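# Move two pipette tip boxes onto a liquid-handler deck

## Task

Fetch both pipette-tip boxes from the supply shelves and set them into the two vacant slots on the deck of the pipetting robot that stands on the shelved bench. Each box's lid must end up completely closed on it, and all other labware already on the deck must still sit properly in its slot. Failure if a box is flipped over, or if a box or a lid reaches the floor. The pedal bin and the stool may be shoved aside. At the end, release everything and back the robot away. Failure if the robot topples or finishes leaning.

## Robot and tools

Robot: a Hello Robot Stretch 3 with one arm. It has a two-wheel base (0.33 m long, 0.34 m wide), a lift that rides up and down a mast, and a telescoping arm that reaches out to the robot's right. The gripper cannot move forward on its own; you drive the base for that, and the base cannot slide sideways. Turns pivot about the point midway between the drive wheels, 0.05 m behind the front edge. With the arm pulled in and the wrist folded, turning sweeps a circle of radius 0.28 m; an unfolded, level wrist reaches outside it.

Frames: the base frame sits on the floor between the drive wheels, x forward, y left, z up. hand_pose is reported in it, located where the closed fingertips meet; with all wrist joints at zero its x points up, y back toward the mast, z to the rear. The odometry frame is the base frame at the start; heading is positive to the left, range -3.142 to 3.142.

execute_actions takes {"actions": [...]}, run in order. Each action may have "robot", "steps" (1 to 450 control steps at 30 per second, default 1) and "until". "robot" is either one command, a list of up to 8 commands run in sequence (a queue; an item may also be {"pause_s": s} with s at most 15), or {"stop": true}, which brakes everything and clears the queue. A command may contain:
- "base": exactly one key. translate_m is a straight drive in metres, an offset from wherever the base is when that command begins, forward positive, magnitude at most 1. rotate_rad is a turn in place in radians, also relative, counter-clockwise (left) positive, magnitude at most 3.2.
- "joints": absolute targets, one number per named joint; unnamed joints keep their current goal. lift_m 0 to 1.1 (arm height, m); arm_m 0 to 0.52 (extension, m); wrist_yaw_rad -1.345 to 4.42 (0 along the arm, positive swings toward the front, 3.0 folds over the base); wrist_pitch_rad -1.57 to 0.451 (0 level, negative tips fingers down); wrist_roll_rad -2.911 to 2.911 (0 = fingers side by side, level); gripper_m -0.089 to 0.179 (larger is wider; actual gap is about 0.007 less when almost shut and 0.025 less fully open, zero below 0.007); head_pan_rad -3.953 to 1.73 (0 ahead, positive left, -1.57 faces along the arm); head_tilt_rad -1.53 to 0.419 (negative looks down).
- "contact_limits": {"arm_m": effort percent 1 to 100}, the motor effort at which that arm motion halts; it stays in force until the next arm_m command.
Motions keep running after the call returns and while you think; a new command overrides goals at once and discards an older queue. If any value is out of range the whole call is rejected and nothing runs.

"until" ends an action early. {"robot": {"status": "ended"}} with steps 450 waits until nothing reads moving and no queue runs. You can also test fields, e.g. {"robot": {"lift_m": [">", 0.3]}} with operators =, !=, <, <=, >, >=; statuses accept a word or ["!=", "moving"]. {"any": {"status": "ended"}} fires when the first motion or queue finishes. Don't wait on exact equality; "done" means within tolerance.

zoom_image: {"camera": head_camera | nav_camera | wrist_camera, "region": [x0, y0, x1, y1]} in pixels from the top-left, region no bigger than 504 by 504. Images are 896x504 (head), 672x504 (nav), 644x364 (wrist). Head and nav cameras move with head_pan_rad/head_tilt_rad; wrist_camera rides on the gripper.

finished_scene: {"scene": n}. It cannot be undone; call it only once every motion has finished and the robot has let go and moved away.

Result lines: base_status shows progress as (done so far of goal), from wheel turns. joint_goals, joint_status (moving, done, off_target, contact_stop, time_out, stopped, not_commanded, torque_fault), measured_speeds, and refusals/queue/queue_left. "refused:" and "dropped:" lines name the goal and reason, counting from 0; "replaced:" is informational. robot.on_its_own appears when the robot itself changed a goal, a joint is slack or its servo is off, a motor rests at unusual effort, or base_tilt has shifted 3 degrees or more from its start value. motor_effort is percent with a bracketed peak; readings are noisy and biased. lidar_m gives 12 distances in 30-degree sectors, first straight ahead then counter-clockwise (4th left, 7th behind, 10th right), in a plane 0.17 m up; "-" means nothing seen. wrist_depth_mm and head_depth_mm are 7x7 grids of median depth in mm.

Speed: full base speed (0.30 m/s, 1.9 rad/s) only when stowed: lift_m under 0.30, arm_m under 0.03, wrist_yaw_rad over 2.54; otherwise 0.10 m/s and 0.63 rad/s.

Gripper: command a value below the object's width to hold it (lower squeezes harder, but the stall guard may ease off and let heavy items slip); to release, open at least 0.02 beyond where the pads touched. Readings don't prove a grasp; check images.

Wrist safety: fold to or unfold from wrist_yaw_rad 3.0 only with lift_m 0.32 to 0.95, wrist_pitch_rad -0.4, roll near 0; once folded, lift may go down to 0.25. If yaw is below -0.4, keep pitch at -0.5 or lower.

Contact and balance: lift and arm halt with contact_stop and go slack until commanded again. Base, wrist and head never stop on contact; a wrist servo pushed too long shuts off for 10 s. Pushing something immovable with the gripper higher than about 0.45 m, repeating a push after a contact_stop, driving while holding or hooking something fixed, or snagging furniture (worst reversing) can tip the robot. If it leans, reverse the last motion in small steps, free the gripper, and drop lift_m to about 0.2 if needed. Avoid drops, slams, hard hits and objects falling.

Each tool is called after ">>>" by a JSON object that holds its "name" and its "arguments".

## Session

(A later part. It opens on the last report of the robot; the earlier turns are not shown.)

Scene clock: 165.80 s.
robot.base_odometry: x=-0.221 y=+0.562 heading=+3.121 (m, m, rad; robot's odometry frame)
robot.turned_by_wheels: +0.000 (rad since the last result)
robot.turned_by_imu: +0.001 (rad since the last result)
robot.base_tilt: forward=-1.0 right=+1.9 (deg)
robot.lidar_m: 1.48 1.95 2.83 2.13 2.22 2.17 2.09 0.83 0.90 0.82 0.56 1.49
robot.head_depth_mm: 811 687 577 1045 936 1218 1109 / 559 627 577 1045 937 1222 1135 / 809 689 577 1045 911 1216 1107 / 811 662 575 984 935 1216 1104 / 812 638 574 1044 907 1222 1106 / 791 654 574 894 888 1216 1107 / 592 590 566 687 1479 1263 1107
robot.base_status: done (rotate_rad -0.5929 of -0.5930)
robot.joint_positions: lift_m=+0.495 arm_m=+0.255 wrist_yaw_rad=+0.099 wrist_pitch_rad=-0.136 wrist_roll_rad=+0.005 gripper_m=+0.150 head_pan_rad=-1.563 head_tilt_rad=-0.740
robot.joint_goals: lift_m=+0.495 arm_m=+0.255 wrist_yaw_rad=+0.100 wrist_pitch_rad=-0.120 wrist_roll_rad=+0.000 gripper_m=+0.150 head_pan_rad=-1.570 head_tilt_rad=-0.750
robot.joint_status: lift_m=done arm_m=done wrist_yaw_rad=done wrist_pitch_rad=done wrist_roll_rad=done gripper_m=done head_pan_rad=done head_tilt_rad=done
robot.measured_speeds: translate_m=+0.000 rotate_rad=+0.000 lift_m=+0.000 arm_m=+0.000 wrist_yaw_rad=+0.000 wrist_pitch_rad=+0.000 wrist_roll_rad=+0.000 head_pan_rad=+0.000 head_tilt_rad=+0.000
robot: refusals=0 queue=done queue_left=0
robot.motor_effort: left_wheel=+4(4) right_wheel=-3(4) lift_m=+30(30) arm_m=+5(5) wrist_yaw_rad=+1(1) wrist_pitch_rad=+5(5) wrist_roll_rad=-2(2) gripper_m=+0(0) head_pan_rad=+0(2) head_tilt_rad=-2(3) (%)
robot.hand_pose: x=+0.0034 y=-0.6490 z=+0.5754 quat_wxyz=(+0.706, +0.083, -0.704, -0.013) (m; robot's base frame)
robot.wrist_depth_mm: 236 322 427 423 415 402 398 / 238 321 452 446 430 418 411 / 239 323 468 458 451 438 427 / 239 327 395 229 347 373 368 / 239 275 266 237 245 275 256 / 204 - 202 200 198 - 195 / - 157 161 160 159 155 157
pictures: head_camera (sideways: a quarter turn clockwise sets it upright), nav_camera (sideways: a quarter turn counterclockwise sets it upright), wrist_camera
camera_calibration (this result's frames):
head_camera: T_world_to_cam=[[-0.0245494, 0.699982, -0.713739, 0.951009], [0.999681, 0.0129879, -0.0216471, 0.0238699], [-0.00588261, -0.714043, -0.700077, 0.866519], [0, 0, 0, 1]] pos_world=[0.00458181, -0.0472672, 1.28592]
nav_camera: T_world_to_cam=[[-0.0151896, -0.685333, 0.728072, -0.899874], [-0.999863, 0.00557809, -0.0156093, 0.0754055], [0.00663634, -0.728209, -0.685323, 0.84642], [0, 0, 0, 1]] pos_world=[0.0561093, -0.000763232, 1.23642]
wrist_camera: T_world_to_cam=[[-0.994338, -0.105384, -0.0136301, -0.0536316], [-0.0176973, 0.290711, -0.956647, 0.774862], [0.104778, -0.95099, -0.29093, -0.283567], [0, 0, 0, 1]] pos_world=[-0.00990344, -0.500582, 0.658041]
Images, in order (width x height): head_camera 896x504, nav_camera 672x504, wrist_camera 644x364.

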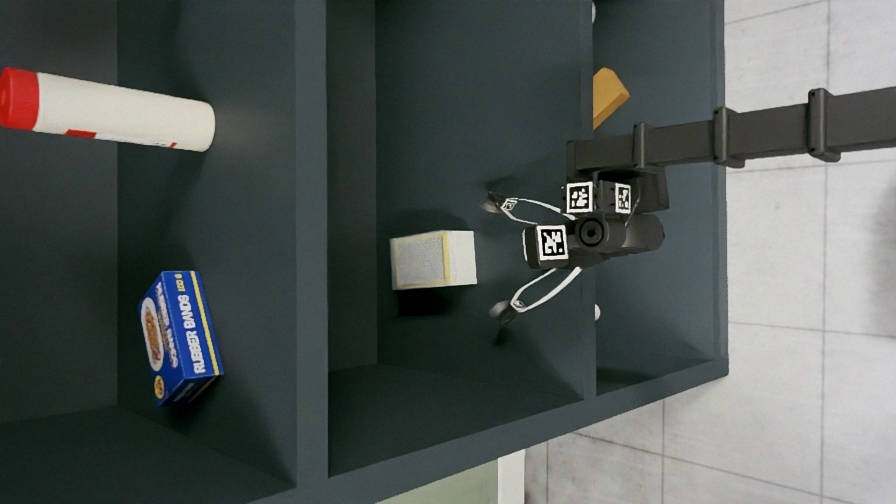

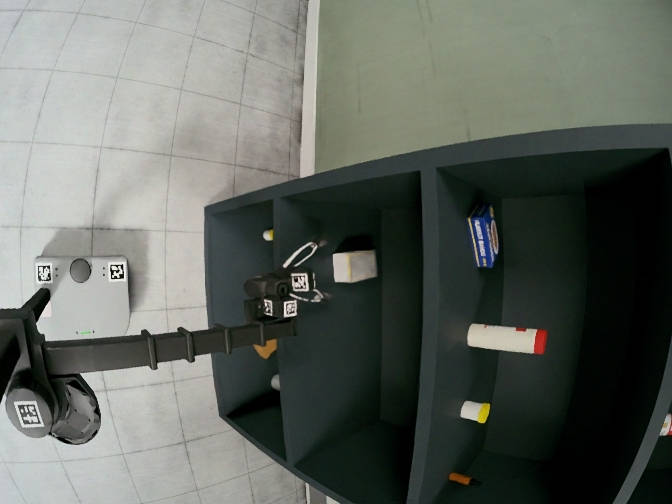

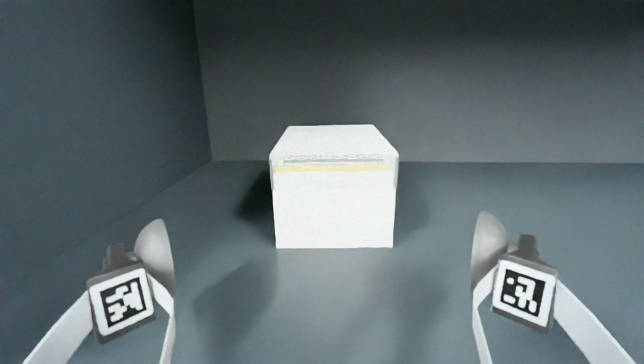

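>>> {"name": "execute_actions", "arguments": {"actions": [{"robot":[{"base":{"translate_m":0.004},"joints":{"lift_m":0.485}},{"joints":{"arm_m":0.37}}],"steps":450,"until":{"robot":{"status":"ended"}}}]}}

Scene clock: 171.57 s.
robot.base_odometry: x=-0.225 y=+0.562 heading=+3.121 (m, m, rad; robot's odometry frame)
robot.turned_by_wheels: +0.000 (rad since the last result)
robot.turned_by_imu: +0.001 (rad since the last result)
robot.base_tilt: forward=-1.1 right=+1.8 (deg)
robot.lidar_m: 1.48 1.94 2.83 2.13 2.22 2.17 2.10 0.83 0.90 0.79 0.56 1.49
robot.head_depth_mm: 812 686 576 1045 938 1219 1109 / 560 627 577 1045 934 1215 1130 / 810 686 576 1074 1303 1220 1102 / 808 659 576 988 922 1227 1112 / 807 635 575 1039 913 1212 1113 / 793 653 574 876 880 1218 1108 / 581 577 564 710 1465 1260 1107
robot.base_status: done (translate_m +0.0040 of +0.0040)
robot.joint_positions: lift_m=+0.485 arm_m=+0.370 wrist_yaw_rad=+0.099 wrist_pitch_rad=-0.136 wrist_roll_rad=+0.005 gripper_m=+0.150 head_pan_rad=-1.563 head_tilt_rad=-0.740
robot.joint_goals: lift_m=+0.485 arm_m=+0.370 wrist_yaw_rad=+0.100 wrist_pitch_rad=-0.120 wrist_roll_rad=+0.000 gripper_m=+0.150 head_pan_rad=-1.570 head_tilt_rad=-0.750
robot.joint_status: lift_m=done arm_m=done wrist_yaw_rad=done wrist_pitch_rad=done wrist_roll_rad=done gripper_m=done head_pan_rad=done head_tilt_rad=done
robot.measured_speeds: translate_m=+0.000 rotate_rad=+0.000 lift_m=+0.000 arm_m=+0.000 wrist_yaw_rad=+0.000 wrist_pitch_rad=+0.000 wrist_roll_rad=+0.000 head_pan_rad=+0.000 head_tilt_rad=+0.000
robot: refusals=0 queue=done queue_left=0
robot.motor_effort: left_wheel=+4(9) right_wheel=-4(6) lift_m=+31(31) arm_m=+4(5) wrist_yaw_rad=+0(0) wrist_pitch_rad=+5(5) wrist_roll_rad=-2(2) gripper_m=+0(1) head_pan_rad=-2(3) head_tilt_rad=-2(3) (%)
robot.hand_pose: x=+0.0034 y=-0.7640 z=+0.5654 quat_wxyz=(+0.706, +0.083, -0.704, -0.013) (m; robot's base frame)
robot.wrist_depth_mm: 234 319 328 322 312 304 298 / 235 319 340 336 326 319 312 / 236 324 360 347 344 336 324 / 236 304 328 151 317 341 335 / 226 261 121 118 118 251 233 / 192 - 121 120 121 - 179 / - 144 129 127 128 142 144
pictures: head_camera (sideways: a quarter turn clockwise sets it upright), nav_camera (sideways: a quarter turn counterclockwise sets it upright), wrist_camera
camera_calibration (this result's frames):
head_camera: T_world_to_cam=[[-0.0245494, 0.699982, -0.713739, 0.951009], [0.999681, 0.0129879, -0.0216471, 0.0238699], [-0.00588261, -0.714043, -0.700077, 0.866519], [0, 0, 0, 1]] pos_world=[0.00458181, -0.0472672, 1.28592]
nav_camera: T_world_to_cam=[[-0.0151896, -0.685333, 0.728072, -0.899874], [-0.999863, 0.00557809, -0.0156093, 0.0754055], [0.00663634, -0.728209, -0.685323, 0.84642], [0, 0, 0, 1]] pos_world=[0.0561093, -0.000763232, 1.23642]
wrist_camera: T_world_to_cam=[[-0.994338, -0.105384, -0.0136304, -0.0658865], [-0.0176969, 0.290711, -0.956647, 0.798721], [0.104777, -0.95099, -0.29093, -0.39584], [0, 0, 0, 1]] pos_world=[-0.0099035, -0.61558, 0.648035]
Images, in order (width x height): head_camera 896x504, nav_camera 672x504, wrist_camera 644x364.

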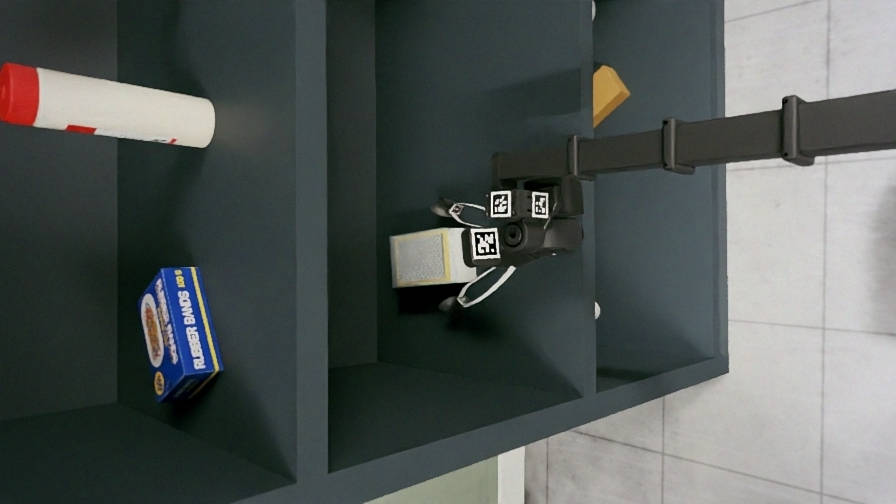

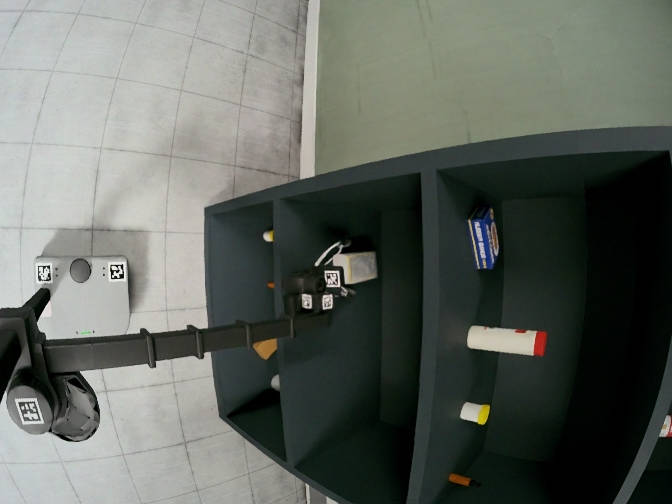

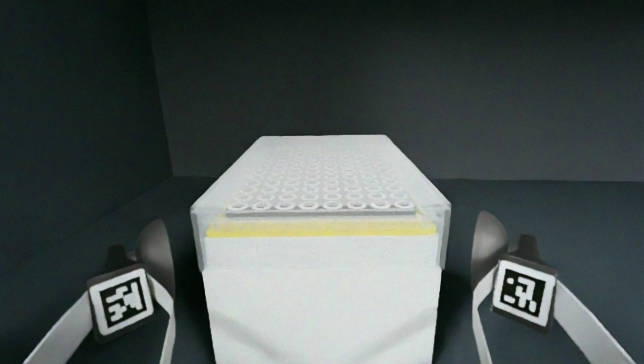

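>>> {"name": "execute_actions", "arguments": {"actions": [{"robot":{"joints":{"gripper_m":0.035}},"steps":150,"until":{"robot":{"status":"ended"}}},{"steps":10},{"robot":{"joints":{"lift_m":0.54,"wrist_pitch_rad":0.03}},"steps":200,"until":{"robot":{"status":"ended"}}},{"steps":15}]}}

Scene clock: 176.97 s.
robot.base_odometry: x=-0.225 y=+0.562 heading=+3.121 (m, m, rad; robot's odometry frame)
robot.turned_by_wheels: +0.000 (rad since the last result)
robot.turned_by_imu: +0.001 (rad since the last result)
robot.base_tilt: forward=-1.0 right=+1.8 (deg)
robot.lidar_m: 1.48 1.95 2.83 2.13 2.22 2.16 2.10 0.83 0.91 0.79 0.56 1.49
robot.head_depth_mm: 812 687 578 1043 933 1222 1113 / 560 625 576 1044 937 1227 - / 810 687 577 1089 1301 1217 1112 / 812 661 573 945 899 1220 1116 / 808 634 573 1047 908 1227 1114 / 790 651 576 871 876 1224 1108 / 580 577 567 710 1473 1273 1109
robot.base_status: done (translate_m +0.0040 of +0.0040)
robot.joint_positions: lift_m=+0.540 arm_m=+0.370 wrist_yaw_rad=+0.099 wrist_pitch_rad=-0.013 wrist_roll_rad=+0.005 gripper_m=+0.039 head_pan_rad=-1.563 head_tilt_rad=-0.740
robot.joint_goals: lift_m=+0.540 arm_m=+0.370 wrist_yaw_rad=+0.100 wrist_pitch_rad=+0.030 wrist_roll_rad=+0.000 gripper_m=+0.038 head_pan_rad=-1.570 head_tilt_rad=-0.750
robot.joint_status: lift_m=done arm_m=done wrist_yaw_rad=done wrist_pitch_rad=done wrist_roll_rad=done gripper_m=done head_pan_rad=done head_tilt_rad=done
robot.measured_speeds: translate_m=+0.000 rotate_rad=+0.000 lift_m=+0.000 arm_m=+0.000 wrist_yaw_rad=+0.000 wrist_pitch_rad=+0.000 wrist_roll_rad=+0.000 head_pan_rad=+0.000 head_tilt_rad=+0.000
robot: refusals=0 queue=done queue_left=0
robot.motor_effort: left_wheel=+4(4) right_wheel=-4(4) lift_m=+47(48) arm_m=+5(4) wrist_yaw_rad=+0(0) wrist_pitch_rad=+13(12) wrist_roll_rad=-3(2) gripper_m=-21(100) head_pan_rad=-1(2) head_tilt_rad=-3(3) (%)
robot.hand_pose: x=+0.0040 y=-0.7693 z=+0.6510 quat_wxyz=(+0.705, +0.040, -0.707, +0.030) (m; robot's base frame)
robot.wrist_depth_mm: 236 321 339 333 320 318 305 / 235 321 351 339 333 322 316 / 235 321 358 349 344 333 325 / 234 321 373 215 349 342 334 / 236 319 131 131 131 352 347 / 236 293 131 131 131 349 341 / 237 272 134 133 133 260 264
pictures: head_camera (sideways: a quarter turn clockwise sets it upright), nav_camera (sideways: a quarter turn counterclockwise sets it upright), wrist_camera
camera_calibration (this result's frames):
head_camera: T_world_to_cam=[[-0.0245493, 0.699982, -0.713739, 0.951009], [0.999681, 0.0129876, -0.0216471, 0.0238699], [-0.00588278, -0.714043, -0.700077, 0.866519], [0, 0, 0, 1]] pos_world=[0.0045818, -0.0472672, 1.28592]
nav_camera: T_world_to_cam=[[-0.0151898, -0.685333, 0.728072, -0.899874], [-0.999863, 0.00557833, -0.0156093, 0.0754055], [0.00663616, -0.728209, -0.685323, 0.84642], [0, 0, 0, 1]] pos_world=[0.0561093, -0.000763244, 1.23642]
wrist_camera: T_world_to_cam=[[-0.994163, -0.107133, -0.0127569, -0.0666344], [-0.00584775, 0.171573, -0.985154, 0.809056], [0.107731, -0.979329, -0.171198, -0.475763], [0, 0, 0, 1]] pos_world=[-0.0102598, -0.611879, 0.714745]
Images, in order (width x height): head_camera 896x504, nav_camera 672x504, wrist_camera 644x364.

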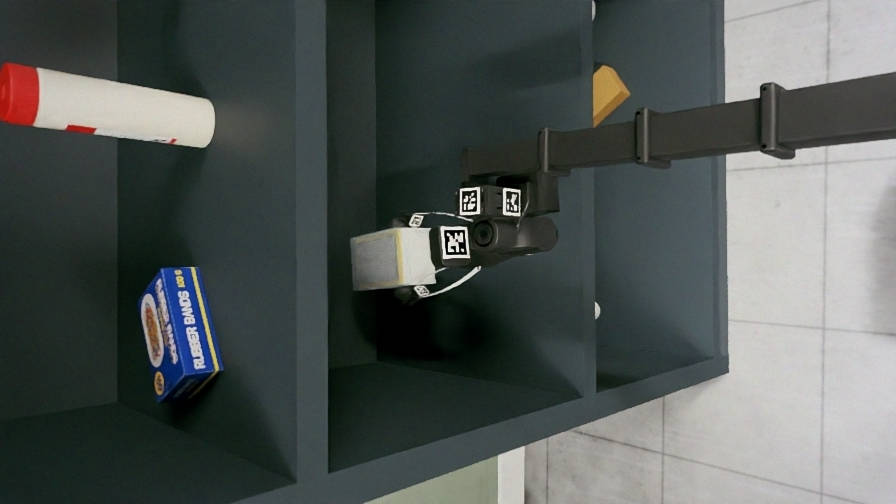

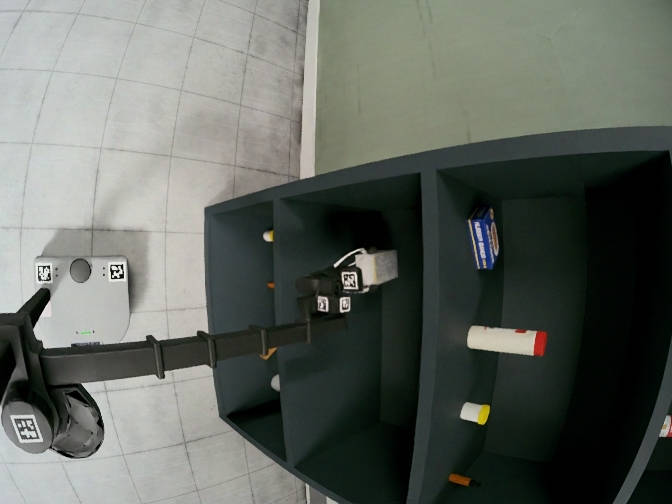

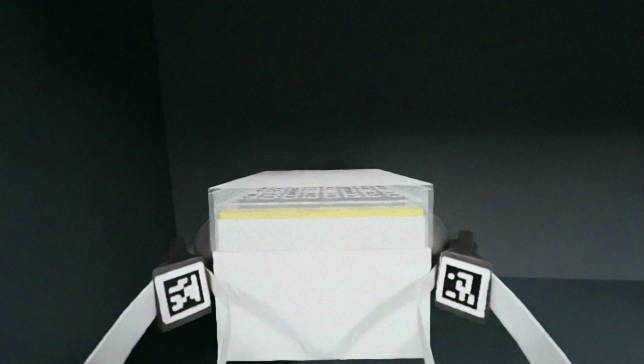

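>>> {"name": "execute_actions", "arguments": {"actions": [{"robot":[{"joints":{"arm_m":0.0,"wrist_yaw_rad":0.0,"wrist_pitch_rad":0.14}},{"base":{"rotate_rad":0.673}},{"base":{"translate_m":0.4}},{"base":{"translate_m":0.8957},"joints":{"lift_m":0.88,"head_tilt_rad":-0.65}},{"base":{"rotate_rad":0.861}}],"steps":450,"until":{"robot":{"status":"ended"}}},{"steps":450,"until":{"robot":{"status":"ended"}}},{"steps":450,"until":{"robot":{"status":"ended"}}}]}}

Scene clock: 204.77 s.
robot.base_odometry: x=-1.255 y=-0.225 heading=-1.629 (m, m, rad; robot's odometry frame)
robot.turned_by_wheels: +1.534 (rad since the last result)
robot.turned_by_imu: +1.549 (rad since the last result)
robot.base_tilt: forward=-1.1 right=+1.9 (deg)
robot.lidar_m: 1.91 1.46 1.83 3.11 2.14 1.55 1.86 0.92 1.18 0.67 0.67 0.77
robot.head_depth_mm: 977 1083 707 593 1614 - - / 979 916 612 592 1623 - - / 975 1028 659 425 - - - / 974 1029 486 424 - 1288 1119 / 968 1030 751 591 980 1327 1131 / 972 1069 750 591 1195 1284 1133 / 968 1068 747 592 1540 1310 1144
robot.base_status: done (rotate_rad +0.8608 of +0.8610)
robot.joint_positions: lift_m=+0.880 arm_m=+0.000 wrist_yaw_rad=+0.000 wrist_pitch_rad=+0.097 wrist_roll_rad=+0.005 gripper_m=+0.039 head_pan_rad=-1.563 head_tilt_rad=-0.655
robot.joint_goals: lift_m=+0.880 arm_m=+0.000 wrist_yaw_rad=+0.000 wrist_pitch_rad=+0.140 wrist_roll_rad=+0.000 gripper_m=+0.038 head_pan_rad=-1.570 head_tilt_rad=-0.650
robot.joint_status: lift_m=done arm_m=done wrist_yaw_rad=done wrist_pitch_rad=done wrist_roll_rad=done gripper_m=done head_pan_rad=done head_tilt_rad=done
robot.measured_speeds: translate_m=+0.000 rotate_rad=+0.000 lift_m=+0.000 arm_m=+0.000 wrist_yaw_rad=+0.000 wrist_pitch_rad=+0.000 wrist_roll_rad=+0.000 head_pan_rad=+0.000 head_tilt_rad=+0.000
robot: refusals=0 queue=done queue_left=0
robot.motor_effort: left_wheel=-2(8) right_wheel=+4(9) lift_m=+47(48) arm_m=-6(6) wrist_yaw_rad=-1(3) wrist_pitch_rad=+12(15) wrist_roll_rad=-2(2) gripper_m=-20(21) head_pan_rad=-3(2) head_tilt_rad=+3(11) (%)
robot.hand_pose: x=-0.0213 y=-0.4027 z=+1.0193 quat_wxyz=(+0.705, -0.034, -0.708, +0.034) (m; robot's base frame)
robot.wrist_depth_mm: 703 712 721 729 739 745 740 / 935 896 920 923 924 925 948 / 918 947 919 926 936 924 925 / 955 939 944 216 549 546 912 / 650 646 131 131 131 486 420 / 386 399 131 131 131 332 323 / 276 273 134 133 133 257 262
pictures: head_camera (sideways: a quarter turn clockwise sets it upright), nav_camera (sideways: a quarter turn counterclockwise sets it upright), wrist_camera
camera_calibration (this result's frames):
head_camera: T_world_to_cam=[[-0.0240591, 0.636603, -0.770816, 1.0254], [0.999696, 0.011116, -0.0220224, 0.0243609], [-0.00545115, -0.771111, -0.636677, 0.78405], [0, 0, 0, 1]] pos_world=[0.00459052, -0.0484516, 1.29012]
nav_camera: T_world_to_cam=[[-0.0156888, -0.620787, 0.783822, -0.972535], [-0.999852, 0.00420708, -0.0166809, 0.0768023], [0.00705767, -0.783968, -0.620761, 0.762437], [0, 0, 0, 1]] pos_world=[0.0561519, -0.00633446, 1.23687]
wrist_camera: T_world_to_cam=[[-0.999882, -0.00980881, -0.0118034, -0.00968284], [0.0111751, 0.061813, -0.998025, 1.07816], [0.010519, -0.99804, -0.0616961, -0.172171], [0, 0, 0, 1]] pos_world=[-0.0199192, -0.238573, 1.06529]
Images, in order (width x height): head_camera 896x504, nav_camera 672x504, wrist_camera 644x364.

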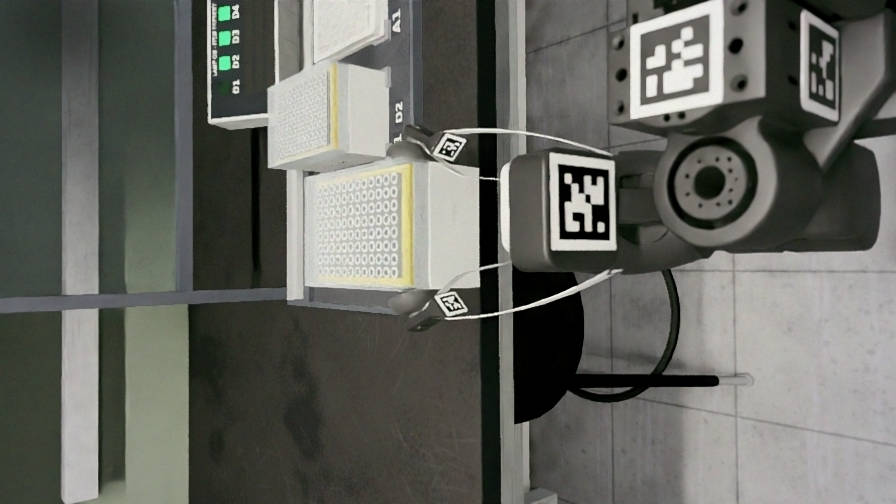

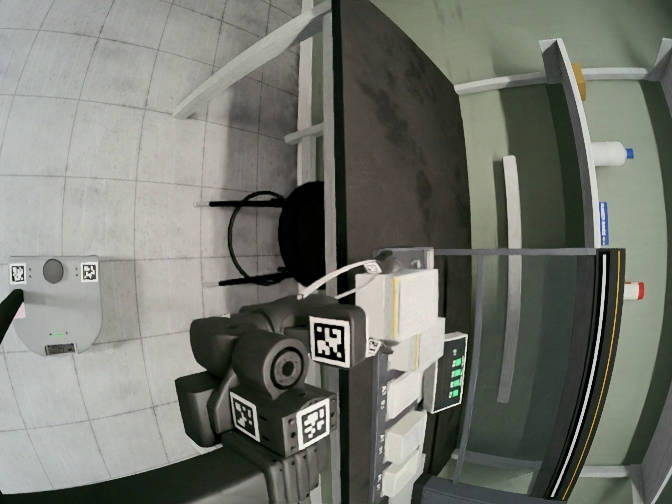

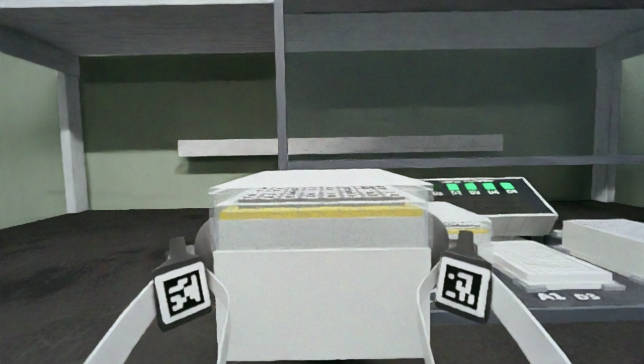

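>>> {"name": "execute_actions", "arguments": {"actions": [{"robot":[{"base":{"translate_m":0.0025},"joints":{"arm_m":0.192}},{"joints":{"lift_m":0.835}}],"steps":450,"until":{"robot":{"status":"ended"}}},{"steps":8}]}}

>>> {"name": "zoom_image", "arguments": {"camera": "head_camera", "region": [230, 110, 470, 350]}}

Scene clock: 211.83 s.
robot.base_odometry: x=-1.255 y=-0.227 heading=-1.629 (m, m, rad; robot's odometry frame)
robot.turned_by_wheels: +0.000 (rad since the last result)
robot.turned_by_imu: +0.001 (rad since the last result)
robot.base_tilt: forward=-1.0 right=+1.9 (deg)
robot.lidar_m: 1.91 1.46 1.82 3.10 2.14 1.55 1.87 0.91 1.17 0.67 0.67 0.77
robot.head_depth_mm: 978 1076 704 594 - - 1135 / 978 966 612 - 1501 1317 1140 / 978 1028 648 - 1485 1321 1133 / 972 1027 604 592 1447 1302 1144 / 971 1025 752 592 978 1327 1136 / 969 1069 748 590 1188 1288 1138 / 967 1065 749 591 1533 1314 1140
robot.base_status: done (translate_m +0.0025 of +0.0025)
robot.joint_positions: lift_m=+0.835 arm_m=+0.192 wrist_yaw_rad=+0.000 wrist_pitch_rad=+0.098 wrist_roll_rad=+0.005 gripper_m=+0.039 head_pan_rad=-1.563 head_tilt_rad=-0.655
robot.joint_goals: lift_m=+0.835 arm_m=+0.192 wrist_yaw_rad=+0.000 wrist_pitch_rad=+0.140 wrist_roll_rad=+0.000 gripper_m=+0.038 head_pan_rad=-1.570 head_tilt_rad=-0.650
robot.joint_status: lift_m=done arm_m=done wrist_yaw_rad=done wrist_pitch_rad=done wrist_roll_rad=done gripper_m=done head_pan_rad=done head_tilt_rad=done
robot.measured_speeds: translate_m=+0.000 rotate_rad=+0.000 lift_m=+0.000 arm_m=+0.000 wrist_yaw_rad=+0.000 wrist_pitch_rad=+0.000 wrist_roll_rad=+0.000 head_pan_rad=+0.000 head_tilt_rad=+0.000
robot: refusals=0 queue=done queue_left=0
robot.motor_effort: left_wheel=-2(4) right_wheel=+3(9) lift_m=+32(47) arm_m=+5(3) wrist_yaw_rad=-1(1) wrist_pitch_rad=+13(13) wrist_roll_rad=-2(2) gripper_m=-21(21) head_pan_rad=-2(2) head_tilt_rad=+3(3) (%)
robot.hand_pose: x=-0.0213 y=-0.5940 z=+0.9749 quat_wxyz=(+0.705, -0.034, -0.708, +0.034) (m; robot's base frame)
robot.wrist_depth_mm: 743 736 746 726 726 740 745 / 755 744 731 744 748 750 749 / 755 749 695 745 753 702 363 / 769 755 774 216 765 317 317 / 461 450 131 131 131 148 130 / 272 282 131 131 131 130 129 / 193 187 133 133 133 148 131
pictures: head_camera (sideways: a quarter turn clockwise sets it upright), nav_camera (sideways: a quarter turn counterclockwise sets it upright), wrist_camera
camera_calibration (this result's frames):
head_camera: T_world_to_cam=[[-0.0240509, 0.636582, -0.770834, 1.02542], [0.999696, 0.0111028, -0.0220225, 0.0243611], [-0.00546075, -0.771129, -0.636655, 0.784022], [0, 0, 0, 1]] pos_world=[0.00458991, -0.0484519, 1.29012]
nav_camera: T_world_to_cam=[[-0.0156969, -0.620765, 0.78384, -0.972558], [-0.999852, 0.00421924, -0.0166812, 0.0768027], [0.00704789, -0.783985, -0.620739, 0.762409], [0, 0, 0, 1]] pos_world=[0.0561518, -0.00633693, 1.23687]
wrist_camera: T_world_to_cam=[[-0.999882, -0.00979277, -0.0118025, -0.0120798], [0.0111763, 0.0617059, -0.998032, 1.04559], [0.0105018, -0.998046, -0.0615892, -0.365978], [0, 0, 0, 1]] pos_world=[-0.0199208, -0.4299, 1.02085]
Images, in order (width x height): head_camera 896x504, nav_camera 672x504, wrist_camera 644x364.

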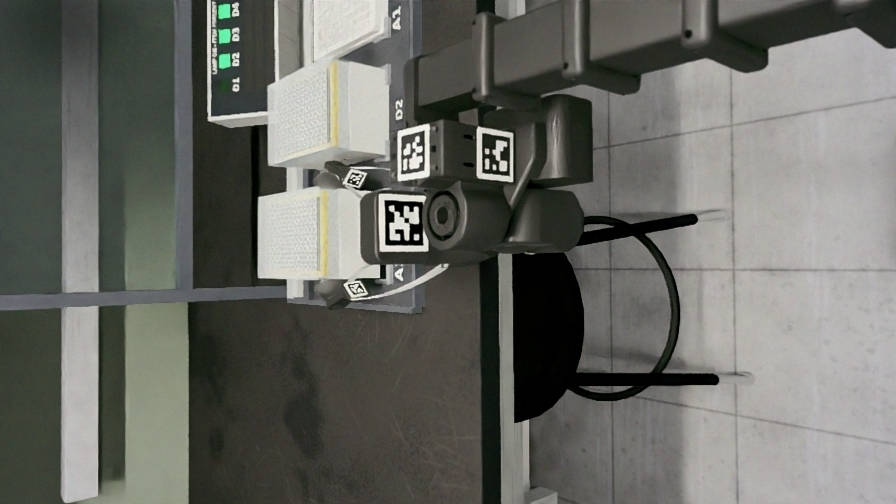

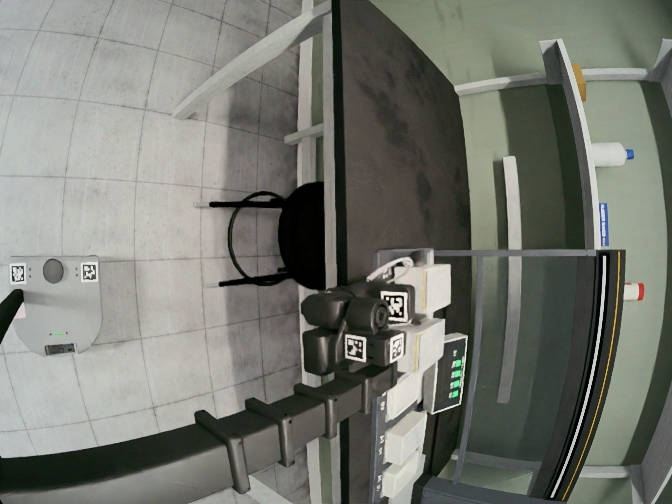

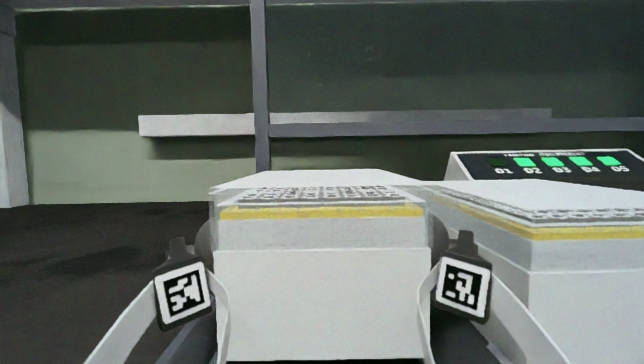

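Region (230, 110, 470, 350) of head_camera's 896x504 image, scaled by 2.100, with more detail than that image has.

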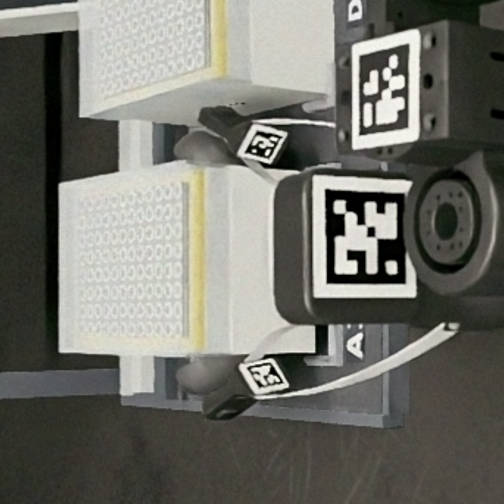

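>>> {"name": "execute_actions", "arguments": {"actions": []}}

Scene clock: 217.07 s.
robot.base_odometry: x=-1.255 y=-0.227 heading=-1.629 (m, m, rad; robot's odometry frame)
robot.turned_by_wheels: +0.000 (rad since the last result)
robot.turned_by_imu: +0.000 (rad since the last result)
robot.base_tilt: forward=-1.1 right=+1.9 (deg)
robot.lidar_m: 1.91 1.47 1.82 3.10 2.14 1.55 1.87 0.91 1.18 0.67 0.67 0.77
robot.head_depth_mm: 975 1083 705 594 - - 1142 / 977 969 613 - 1493 1319 1140 / 976 1034 650 - 1506 1316 1142 / 972 1026 607 593 1449 1293 1140 / 968 1026 751 592 977 1326 1144 / 972 1070 750 591 1189 1299 1137 / 963 1072 747 592 1552 1320 1136
robot.base_status: done (translate_m +0.0025 of +0.0025)
robot.joint_positions: lift_m=+0.835 arm_m=+0.192 wrist_yaw_rad=+0.000 wrist_pitch_rad=+0.098 wrist_roll_rad=+0.005 gripper_m=+0.039 head_pan_rad=-1.563 head_tilt_rad=-0.655
robot.joint_goals: lift_m=+0.835 arm_m=+0.192 wrist_yaw_rad=+0.000 wrist_pitch_rad=+0.140 wrist_roll_rad=+0.000 gripper_m=+0.038 head_pan_rad=-1.570 head_tilt_rad=-0.650
robot.joint_status: lift_m=done arm_m=done wrist_yaw_rad=done wrist_pitch_rad=done wrist_roll_rad=done gripper_m=done head_pan_rad=done head_tilt_rad=done
robot.measured_speeds: translate_m=+0.000 rotate_rad=+0.000 lift_m=+0.000 arm_m=+0.000 wrist_yaw_rad=+0.000 wrist_pitch_rad=+0.000 wrist_roll_rad=+0.000 head_pan_rad=+0.000 head_tilt_rad=+0.000
robot: refusals=0 queue=done queue_left=0
robot.motor_effort: left_wheel=-2(2) right_wheel=+4(4) lift_m=+32(32) arm_m=+5(5) wrist_yaw_rad=-1(0) wrist_pitch_rad=+13(13) wrist_roll_rad=-2(2) gripper_m=-21(21) head_pan_rad=-2(2) head_tilt_rad=+3(3) (%)
robot.hand_pose: x=-0.0213 y=-0.5940 z=+0.9749 quat_wxyz=(+0.705, -0.034, -0.708, +0.034) (m; robot's base frame)
robot.wrist_depth_mm: 744 747 737 736 745 751 744 / 747 756 739 745 752 755 750 / 763 762 696 751 753 704 364 / 764 759 766 216 761 319 316 / 456 443 131 131 131 148 130 / 272 280 131 131 131 130 129 / 194 185 134 133 133 148 131
pictures: head_camera (sideways: a quarter turn clockwise sets it upright), nav_camera (sideways: a quarter turn counterclockwise sets it upright), wrist_camera
camera_calibration (this result's frames):
head_camera: T_world_to_cam=[[-0.0240507, 0.636582, -0.770834, 1.02542], [0.999696, 0.0111025, -0.0220225, 0.0243611], [-0.00546094, -0.771129, -0.636655, 0.784022], [0, 0, 0, 1]] pos_world=[0.0045899, -0.0484519, 1.29012]
nav_camera: T_world_to_cam=[[-0.015697, -0.620765, 0.78384, -0.972558], [-0.999852, 0.00421948, -0.0166812, 0.0768027], [0.00704771, -0.783985, -0.620739, 0.762409], [0, 0, 0, 1]] pos_world=[0.0561518, -0.00633694, 1.23687]
wrist_camera: T_world_to_cam=[[-0.999882, -0.00979265, -0.0118024, -0.0120799], [0.0111762, 0.061706, -0.998032, 1.04559], [0.0105017, -0.998046, -0.0615893, -0.365978], [0, 0, 0, 1]] pos_world=[-0.0199208, -0.4299, 1.02084]
Images, in order (width x height): head_camera 896x504, nav_camera 672x504, wrist_camera 644x364.

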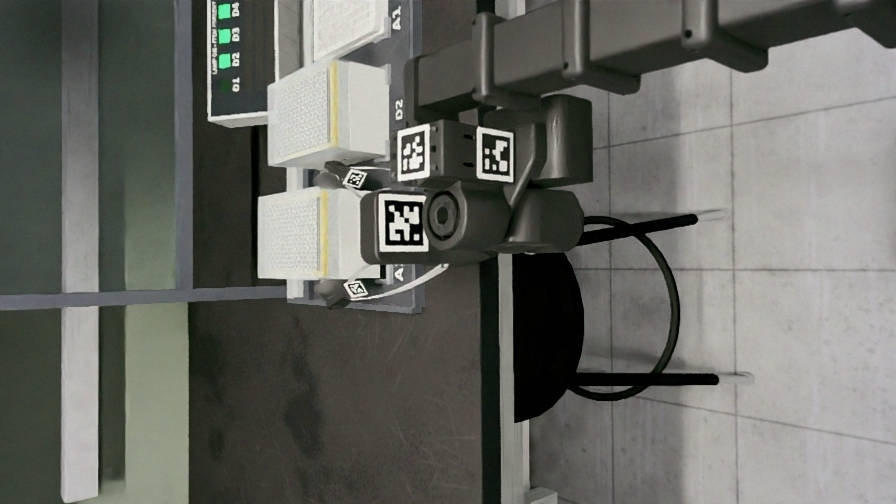

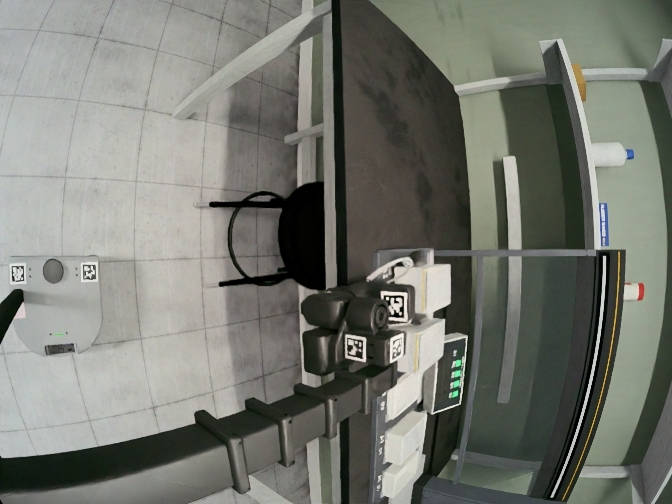

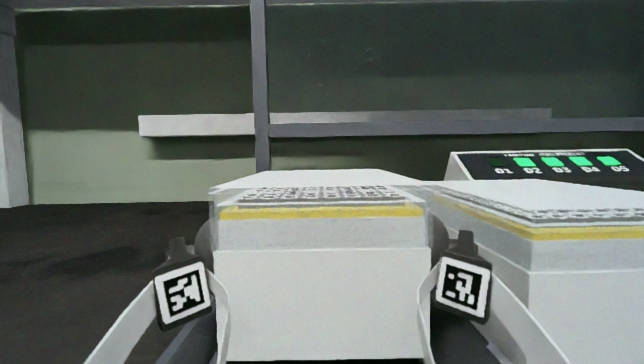

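>>> {"name": "execute_actions", "arguments": {"actions": [{"robot":{"joints":{"lift_m":0.827}},"steps":90,"until":{"robot":{"status":"ended"}}},{"steps":10}]}}

Scene clock: 221.77 s.
robot.base_odometry: x=-1.255 y=-0.227 heading=-1.629 (m, m, rad; robot's odometry frame)
robot.turned_by_wheels: +0.000 (rad since the last result)
robot.turned_by_imu: +0.001 (rad since the last result)
robot.base_tilt: forward=-1.0 right=+2.0 (deg)
robot.lidar_m: 1.91 1.47 1.82 3.10 2.14 1.55 1.87 0.91 1.17 0.67 0.67 0.77
robot.head_depth_mm: 976 752 706 592 - - 1134 / 976 967 612 618 1498 1320 1146 / 974 1030 648 - 1496 1329 1142 / 974 1029 619 593 1453 1290 1139 / 972 1030 750 590 976 1325 1141 / 971 1072 748 591 1189 1280 1141 / 966 1067 752 589 1545 1328 1138
robot.base_status: done (translate_m +0.0025 of +0.0025)
robot.joint_positions: lift_m=+0.827 arm_m=+0.192 wrist_yaw_rad=+0.001 wrist_pitch_rad=+0.100 wrist_roll_rad=+0.005 gripper_m=+0.039 head_pan_rad=-1.563 head_tilt_rad=-0.655
robot.joint_goals: lift_m=+0.827 arm_m=+0.192 wrist_yaw_rad=+0.000 wrist_pitch_rad=+0.140 wrist_roll_rad=+0.000 gripper_m=+0.038 head_pan_rad=-1.570 head_tilt_rad=-0.650
robot.joint_status: lift_m=done arm_m=done wrist_yaw_rad=done wrist_pitch_rad=done wrist_roll_rad=done gripper_m=done head_pan_rad=done head_tilt_rad=done
robot.measured_speeds: translate_m=+0.000 rotate_rad=+0.000 lift_m=+0.000 arm_m=+0.000 wrist_yaw_rad=+0.000 wrist_pitch_rad=+0.000 wrist_roll_rad=+0.000 head_pan_rad=+0.000 head_tilt_rad=+0.000
robot: refusals=0 queue=done queue_left=0
robot.motor_effort: left_wheel=-2(2) right_wheel=+3(4) lift_m=+31(31) arm_m=+4(5) wrist_yaw_rad=-1(1) wrist_pitch_rad=+12(13) wrist_roll_rad=-2(2) gripper_m=-21(21) head_pan_rad=-2(2) head_tilt_rad=+3(3) (%)
robot.hand_pose: x=-0.0213 y=-0.5940 z=+0.9675 quat_wxyz=(+0.705, -0.035, -0.708, +0.035) (m; robot's base frame)
robot.wrist_depth_mm: 743 739 736 739 747 745 730 / 746 756 740 750 752 760 746 / 753 761 700 749 750 706 768 / 766 758 755 199 756 222 307 / 429 423 131 131 130 145 129 / 255 263 131 131 131 129 129 / 181 167 133 133 133 144 131
pictures: head_camera (sideways: a quarter turn clockwise sets it upright), nav_camera (sideways: a quarter turn counterclockwise sets it upright), wrist_camera
camera_calibration (this result's frames):
head_camera: T_world_to_cam=[[-0.0240506, 0.636537, -0.770871, 1.02547], [0.999696, 0.0111016, -0.0220227, 0.0243613], [-0.00546038, -0.771166, -0.636611, 0.783964], [0, 0, 0, 1]] pos_world=[0.00458993, -0.0484526, 1.29012]
nav_camera: T_world_to_cam=[[-0.0156971, -0.62072, 0.783876, -0.972605], [-0.999852, 0.00421815, -0.0166819, 0.0768036], [0.00704826, -0.784021, -0.620694, 0.762349], [0, 0, 0, 1]] pos_world=[0.0561519, -0.00634069, 1.23687]
wrist_camera: T_world_to_cam=[[-0.99988, -0.0100421, -0.0117587, -0.0122994], [0.0111412, 0.0594832, -0.998167, 1.03702], [0.0107232, -0.998179, -0.0593642, -0.368657], [0, 0, 0, 1]] pos_world=[-0.0198984, -0.429795, 1.01309]
Images, in order (width x height): head_camera 896x504, nav_camera 672x504, wrist_camera 644x364.

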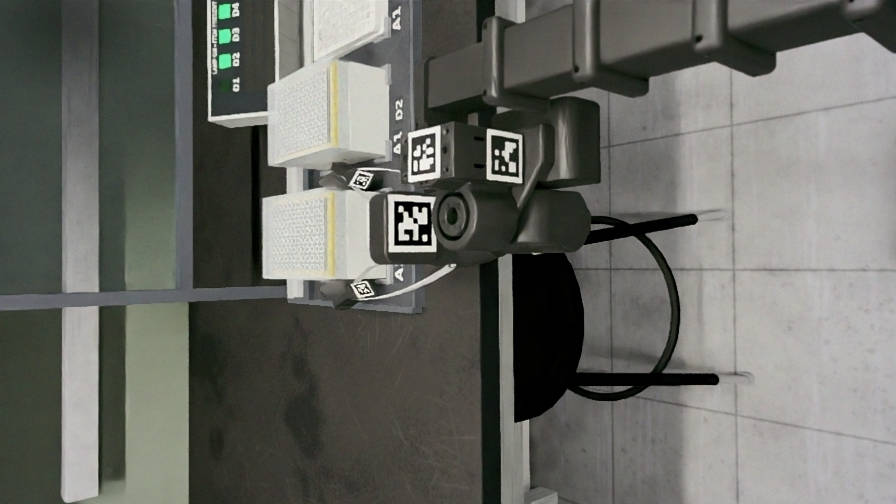

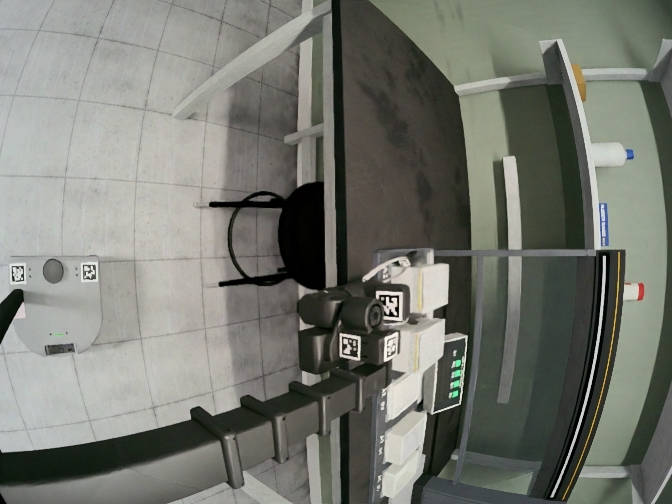

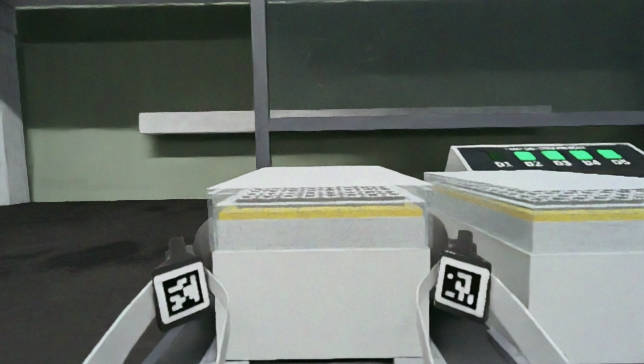

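>>> {"name": "zoom_image", "arguments": {"camera": "wrist_camera", "region": [180, 300, 460, 364]}}

Region (180, 300, 460, 364) of wrist_camera's 644x364 image, scaled by 1.800; it fills the top 115 rows of this view, and the rest is white.

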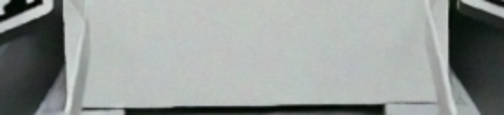

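>>> {"name": "execute_actions", "arguments": {"actions": [{"robot":{"joints":{"lift_m":0.823}},"steps":90,"until":{"robot":{"status":"ended"}}},{"steps":8},{"robot":{"joints":{"arm_m":0.188},"contact_limits":{"arm_m":15}},"steps":90,"until":{"robot":{"status":"ended"}}},{"steps":10}]}}

Scene clock: 233.33 s.
robot.base_odometry: x=-1.255 y=-0.227 heading=-1.629 (m, m, rad; robot's odometry frame)
robot.turned_by_wheels: +0.000 (rad since the last result)
robot.turned_by_imu: +0.001 (rad since the last result)
robot.base_tilt: forward=-1.1 right=+2.0 (deg)
robot.lidar_m: 1.91 1.47 1.82 3.10 2.14 1.55 1.87 0.92 1.18 0.67 0.67 0.77
robot.head_depth_mm: 977 750 704 595 - - 1119 / 972 971 612 619 1506 1324 1139 / 974 1025 663 - 1490 1322 1132 / 970 1021 623 593 1454 1287 1140 / 970 1021 750 591 976 1314 1139 / 965 1072 750 590 1195 1297 1141 / 966 1073 746 591 1534 1329 1141
robot.base_status: done (translate_m +0.0025 of +0.0025)
robot.joint_positions: lift_m=+0.823 arm_m=+0.188 wrist_yaw_rad=+0.002 wrist_pitch_rad=+0.105 wrist_roll_rad=+0.004 gripper_m=+0.039 head_pan_rad=-1.563 head_tilt_rad=-0.655
robot.joint_goals: lift_m=+0.823 arm_m=+0.188 wrist_yaw_rad=+0.000 wrist_pitch_rad=+0.140 wrist_roll_rad=+0.000 gripper_m=+0.038 head_pan_rad=-1.570 head_tilt_rad=-0.650
robot.joint_status: lift_m=done arm_m=done wrist_yaw_rad=done wrist_pitch_rad=done wrist_roll_rad=done gripper_m=done head_pan_rad=done head_tilt_rad=done
robot.measured_speeds: translate_m=+0.000 rotate_rad=+0.000 lift_m=+0.000 arm_m=+0.000 wrist_yaw_rad=+0.000 wrist_pitch_rad=+0.000 wrist_roll_rad=+0.000 head_pan_rad=+0.000 head_tilt_rad=+0.000
robot: refusals=0 queue=done queue_left=0
robot.motor_effort: left_wheel=-1(2) right_wheel=+1(3) lift_m=+31(31) arm_m=-6(9) wrist_yaw_rad=-2(2) wrist_pitch_rad=+10(12) wrist_roll_rad=-2(2) gripper_m=-21(21) head_pan_rad=-2(3) head_tilt_rad=+3(3) (%)
robot.contact_limits: arm_m 15 (drawing in: default 32, maximum 52; extending or still: default 43, maximum 70)
robot.hand_pose: x=-0.0209 y=-0.5907 z=+0.9650 quat_wxyz=(+0.705, -0.036, -0.707, +0.038) (m; robot's base frame)
robot.wrist_depth_mm: 759 738 749 741 751 753 752 / 747 751 749 748 755 755 760 / 759 762 708 761 737 709 777 / 760 779 753 208 764 195 189 / 424 415 131 130 131 146 132 / 247 258 131 131 131 132 132 / 175 155 133 133 133 139 133
pictures: head_camera (sideways: a quarter turn clockwise sets it upright), nav_camera (sideways: a quarter turn counterclockwise sets it upright), wrist_camera
camera_calibration (this result's frames):
head_camera: T_world_to_cam=[[-0.0240499, 0.636472, -0.770925, 1.02554], [0.999696, 0.0110995, -0.022023, 0.0243617], [-0.00546015, -0.77122, -0.636545, 0.783878], [0, 0, 0, 1]] pos_world=[0.00458992, -0.0484536, 1.29012]
nav_camera: T_world_to_cam=[[-0.0156978, -0.620653, 0.783928, -0.972674], [-0.999852, 0.00421697, -0.0166829, 0.0768049], [0.00704848, -0.784074, -0.620627, 0.762262], [0, 0, 0, 1]] pos_world=[0.0561519, -0.00634625, 1.23687]
wrist_camera: T_world_to_cam=[[-0.999869, -0.0115036, -0.0114108, -0.0131275], [0.0107761, 0.0538048, -0.998493, 1.03123], [0.0121002, -0.998485, -0.0536738, -0.371111], [0, 0, 0, 1]] pos_world=[-0.0197479, -0.426185, 1.0096]
Images, in order (width x height): head_camera 896x504, nav_camera 672x504, wrist_camera 644x364.

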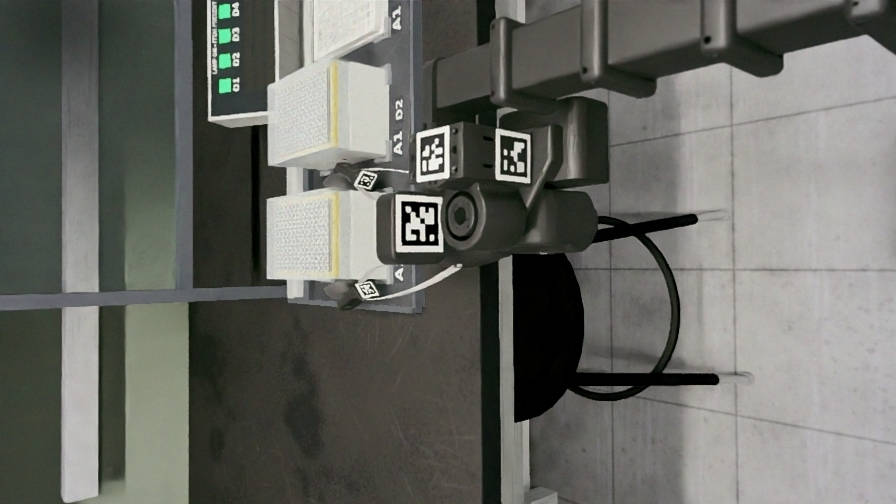

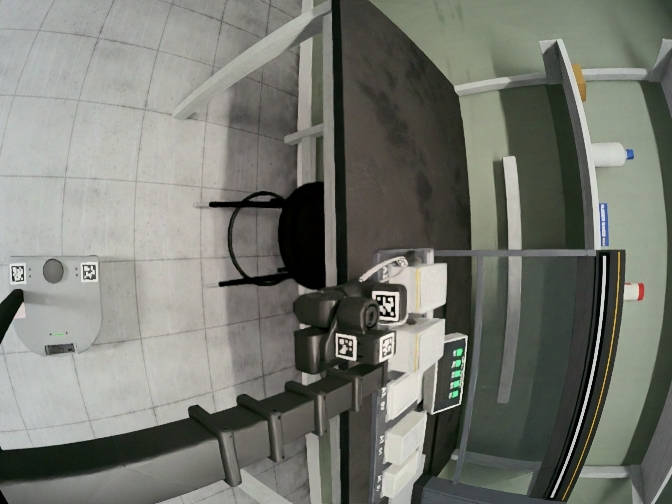

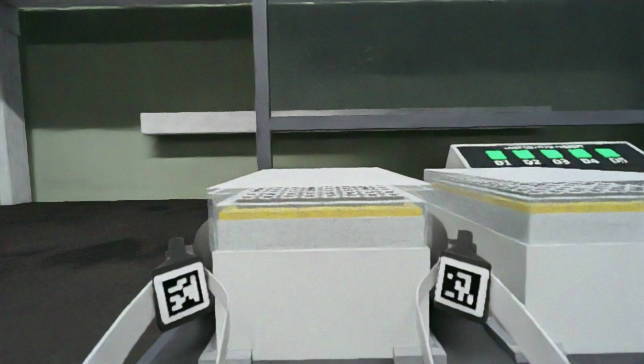

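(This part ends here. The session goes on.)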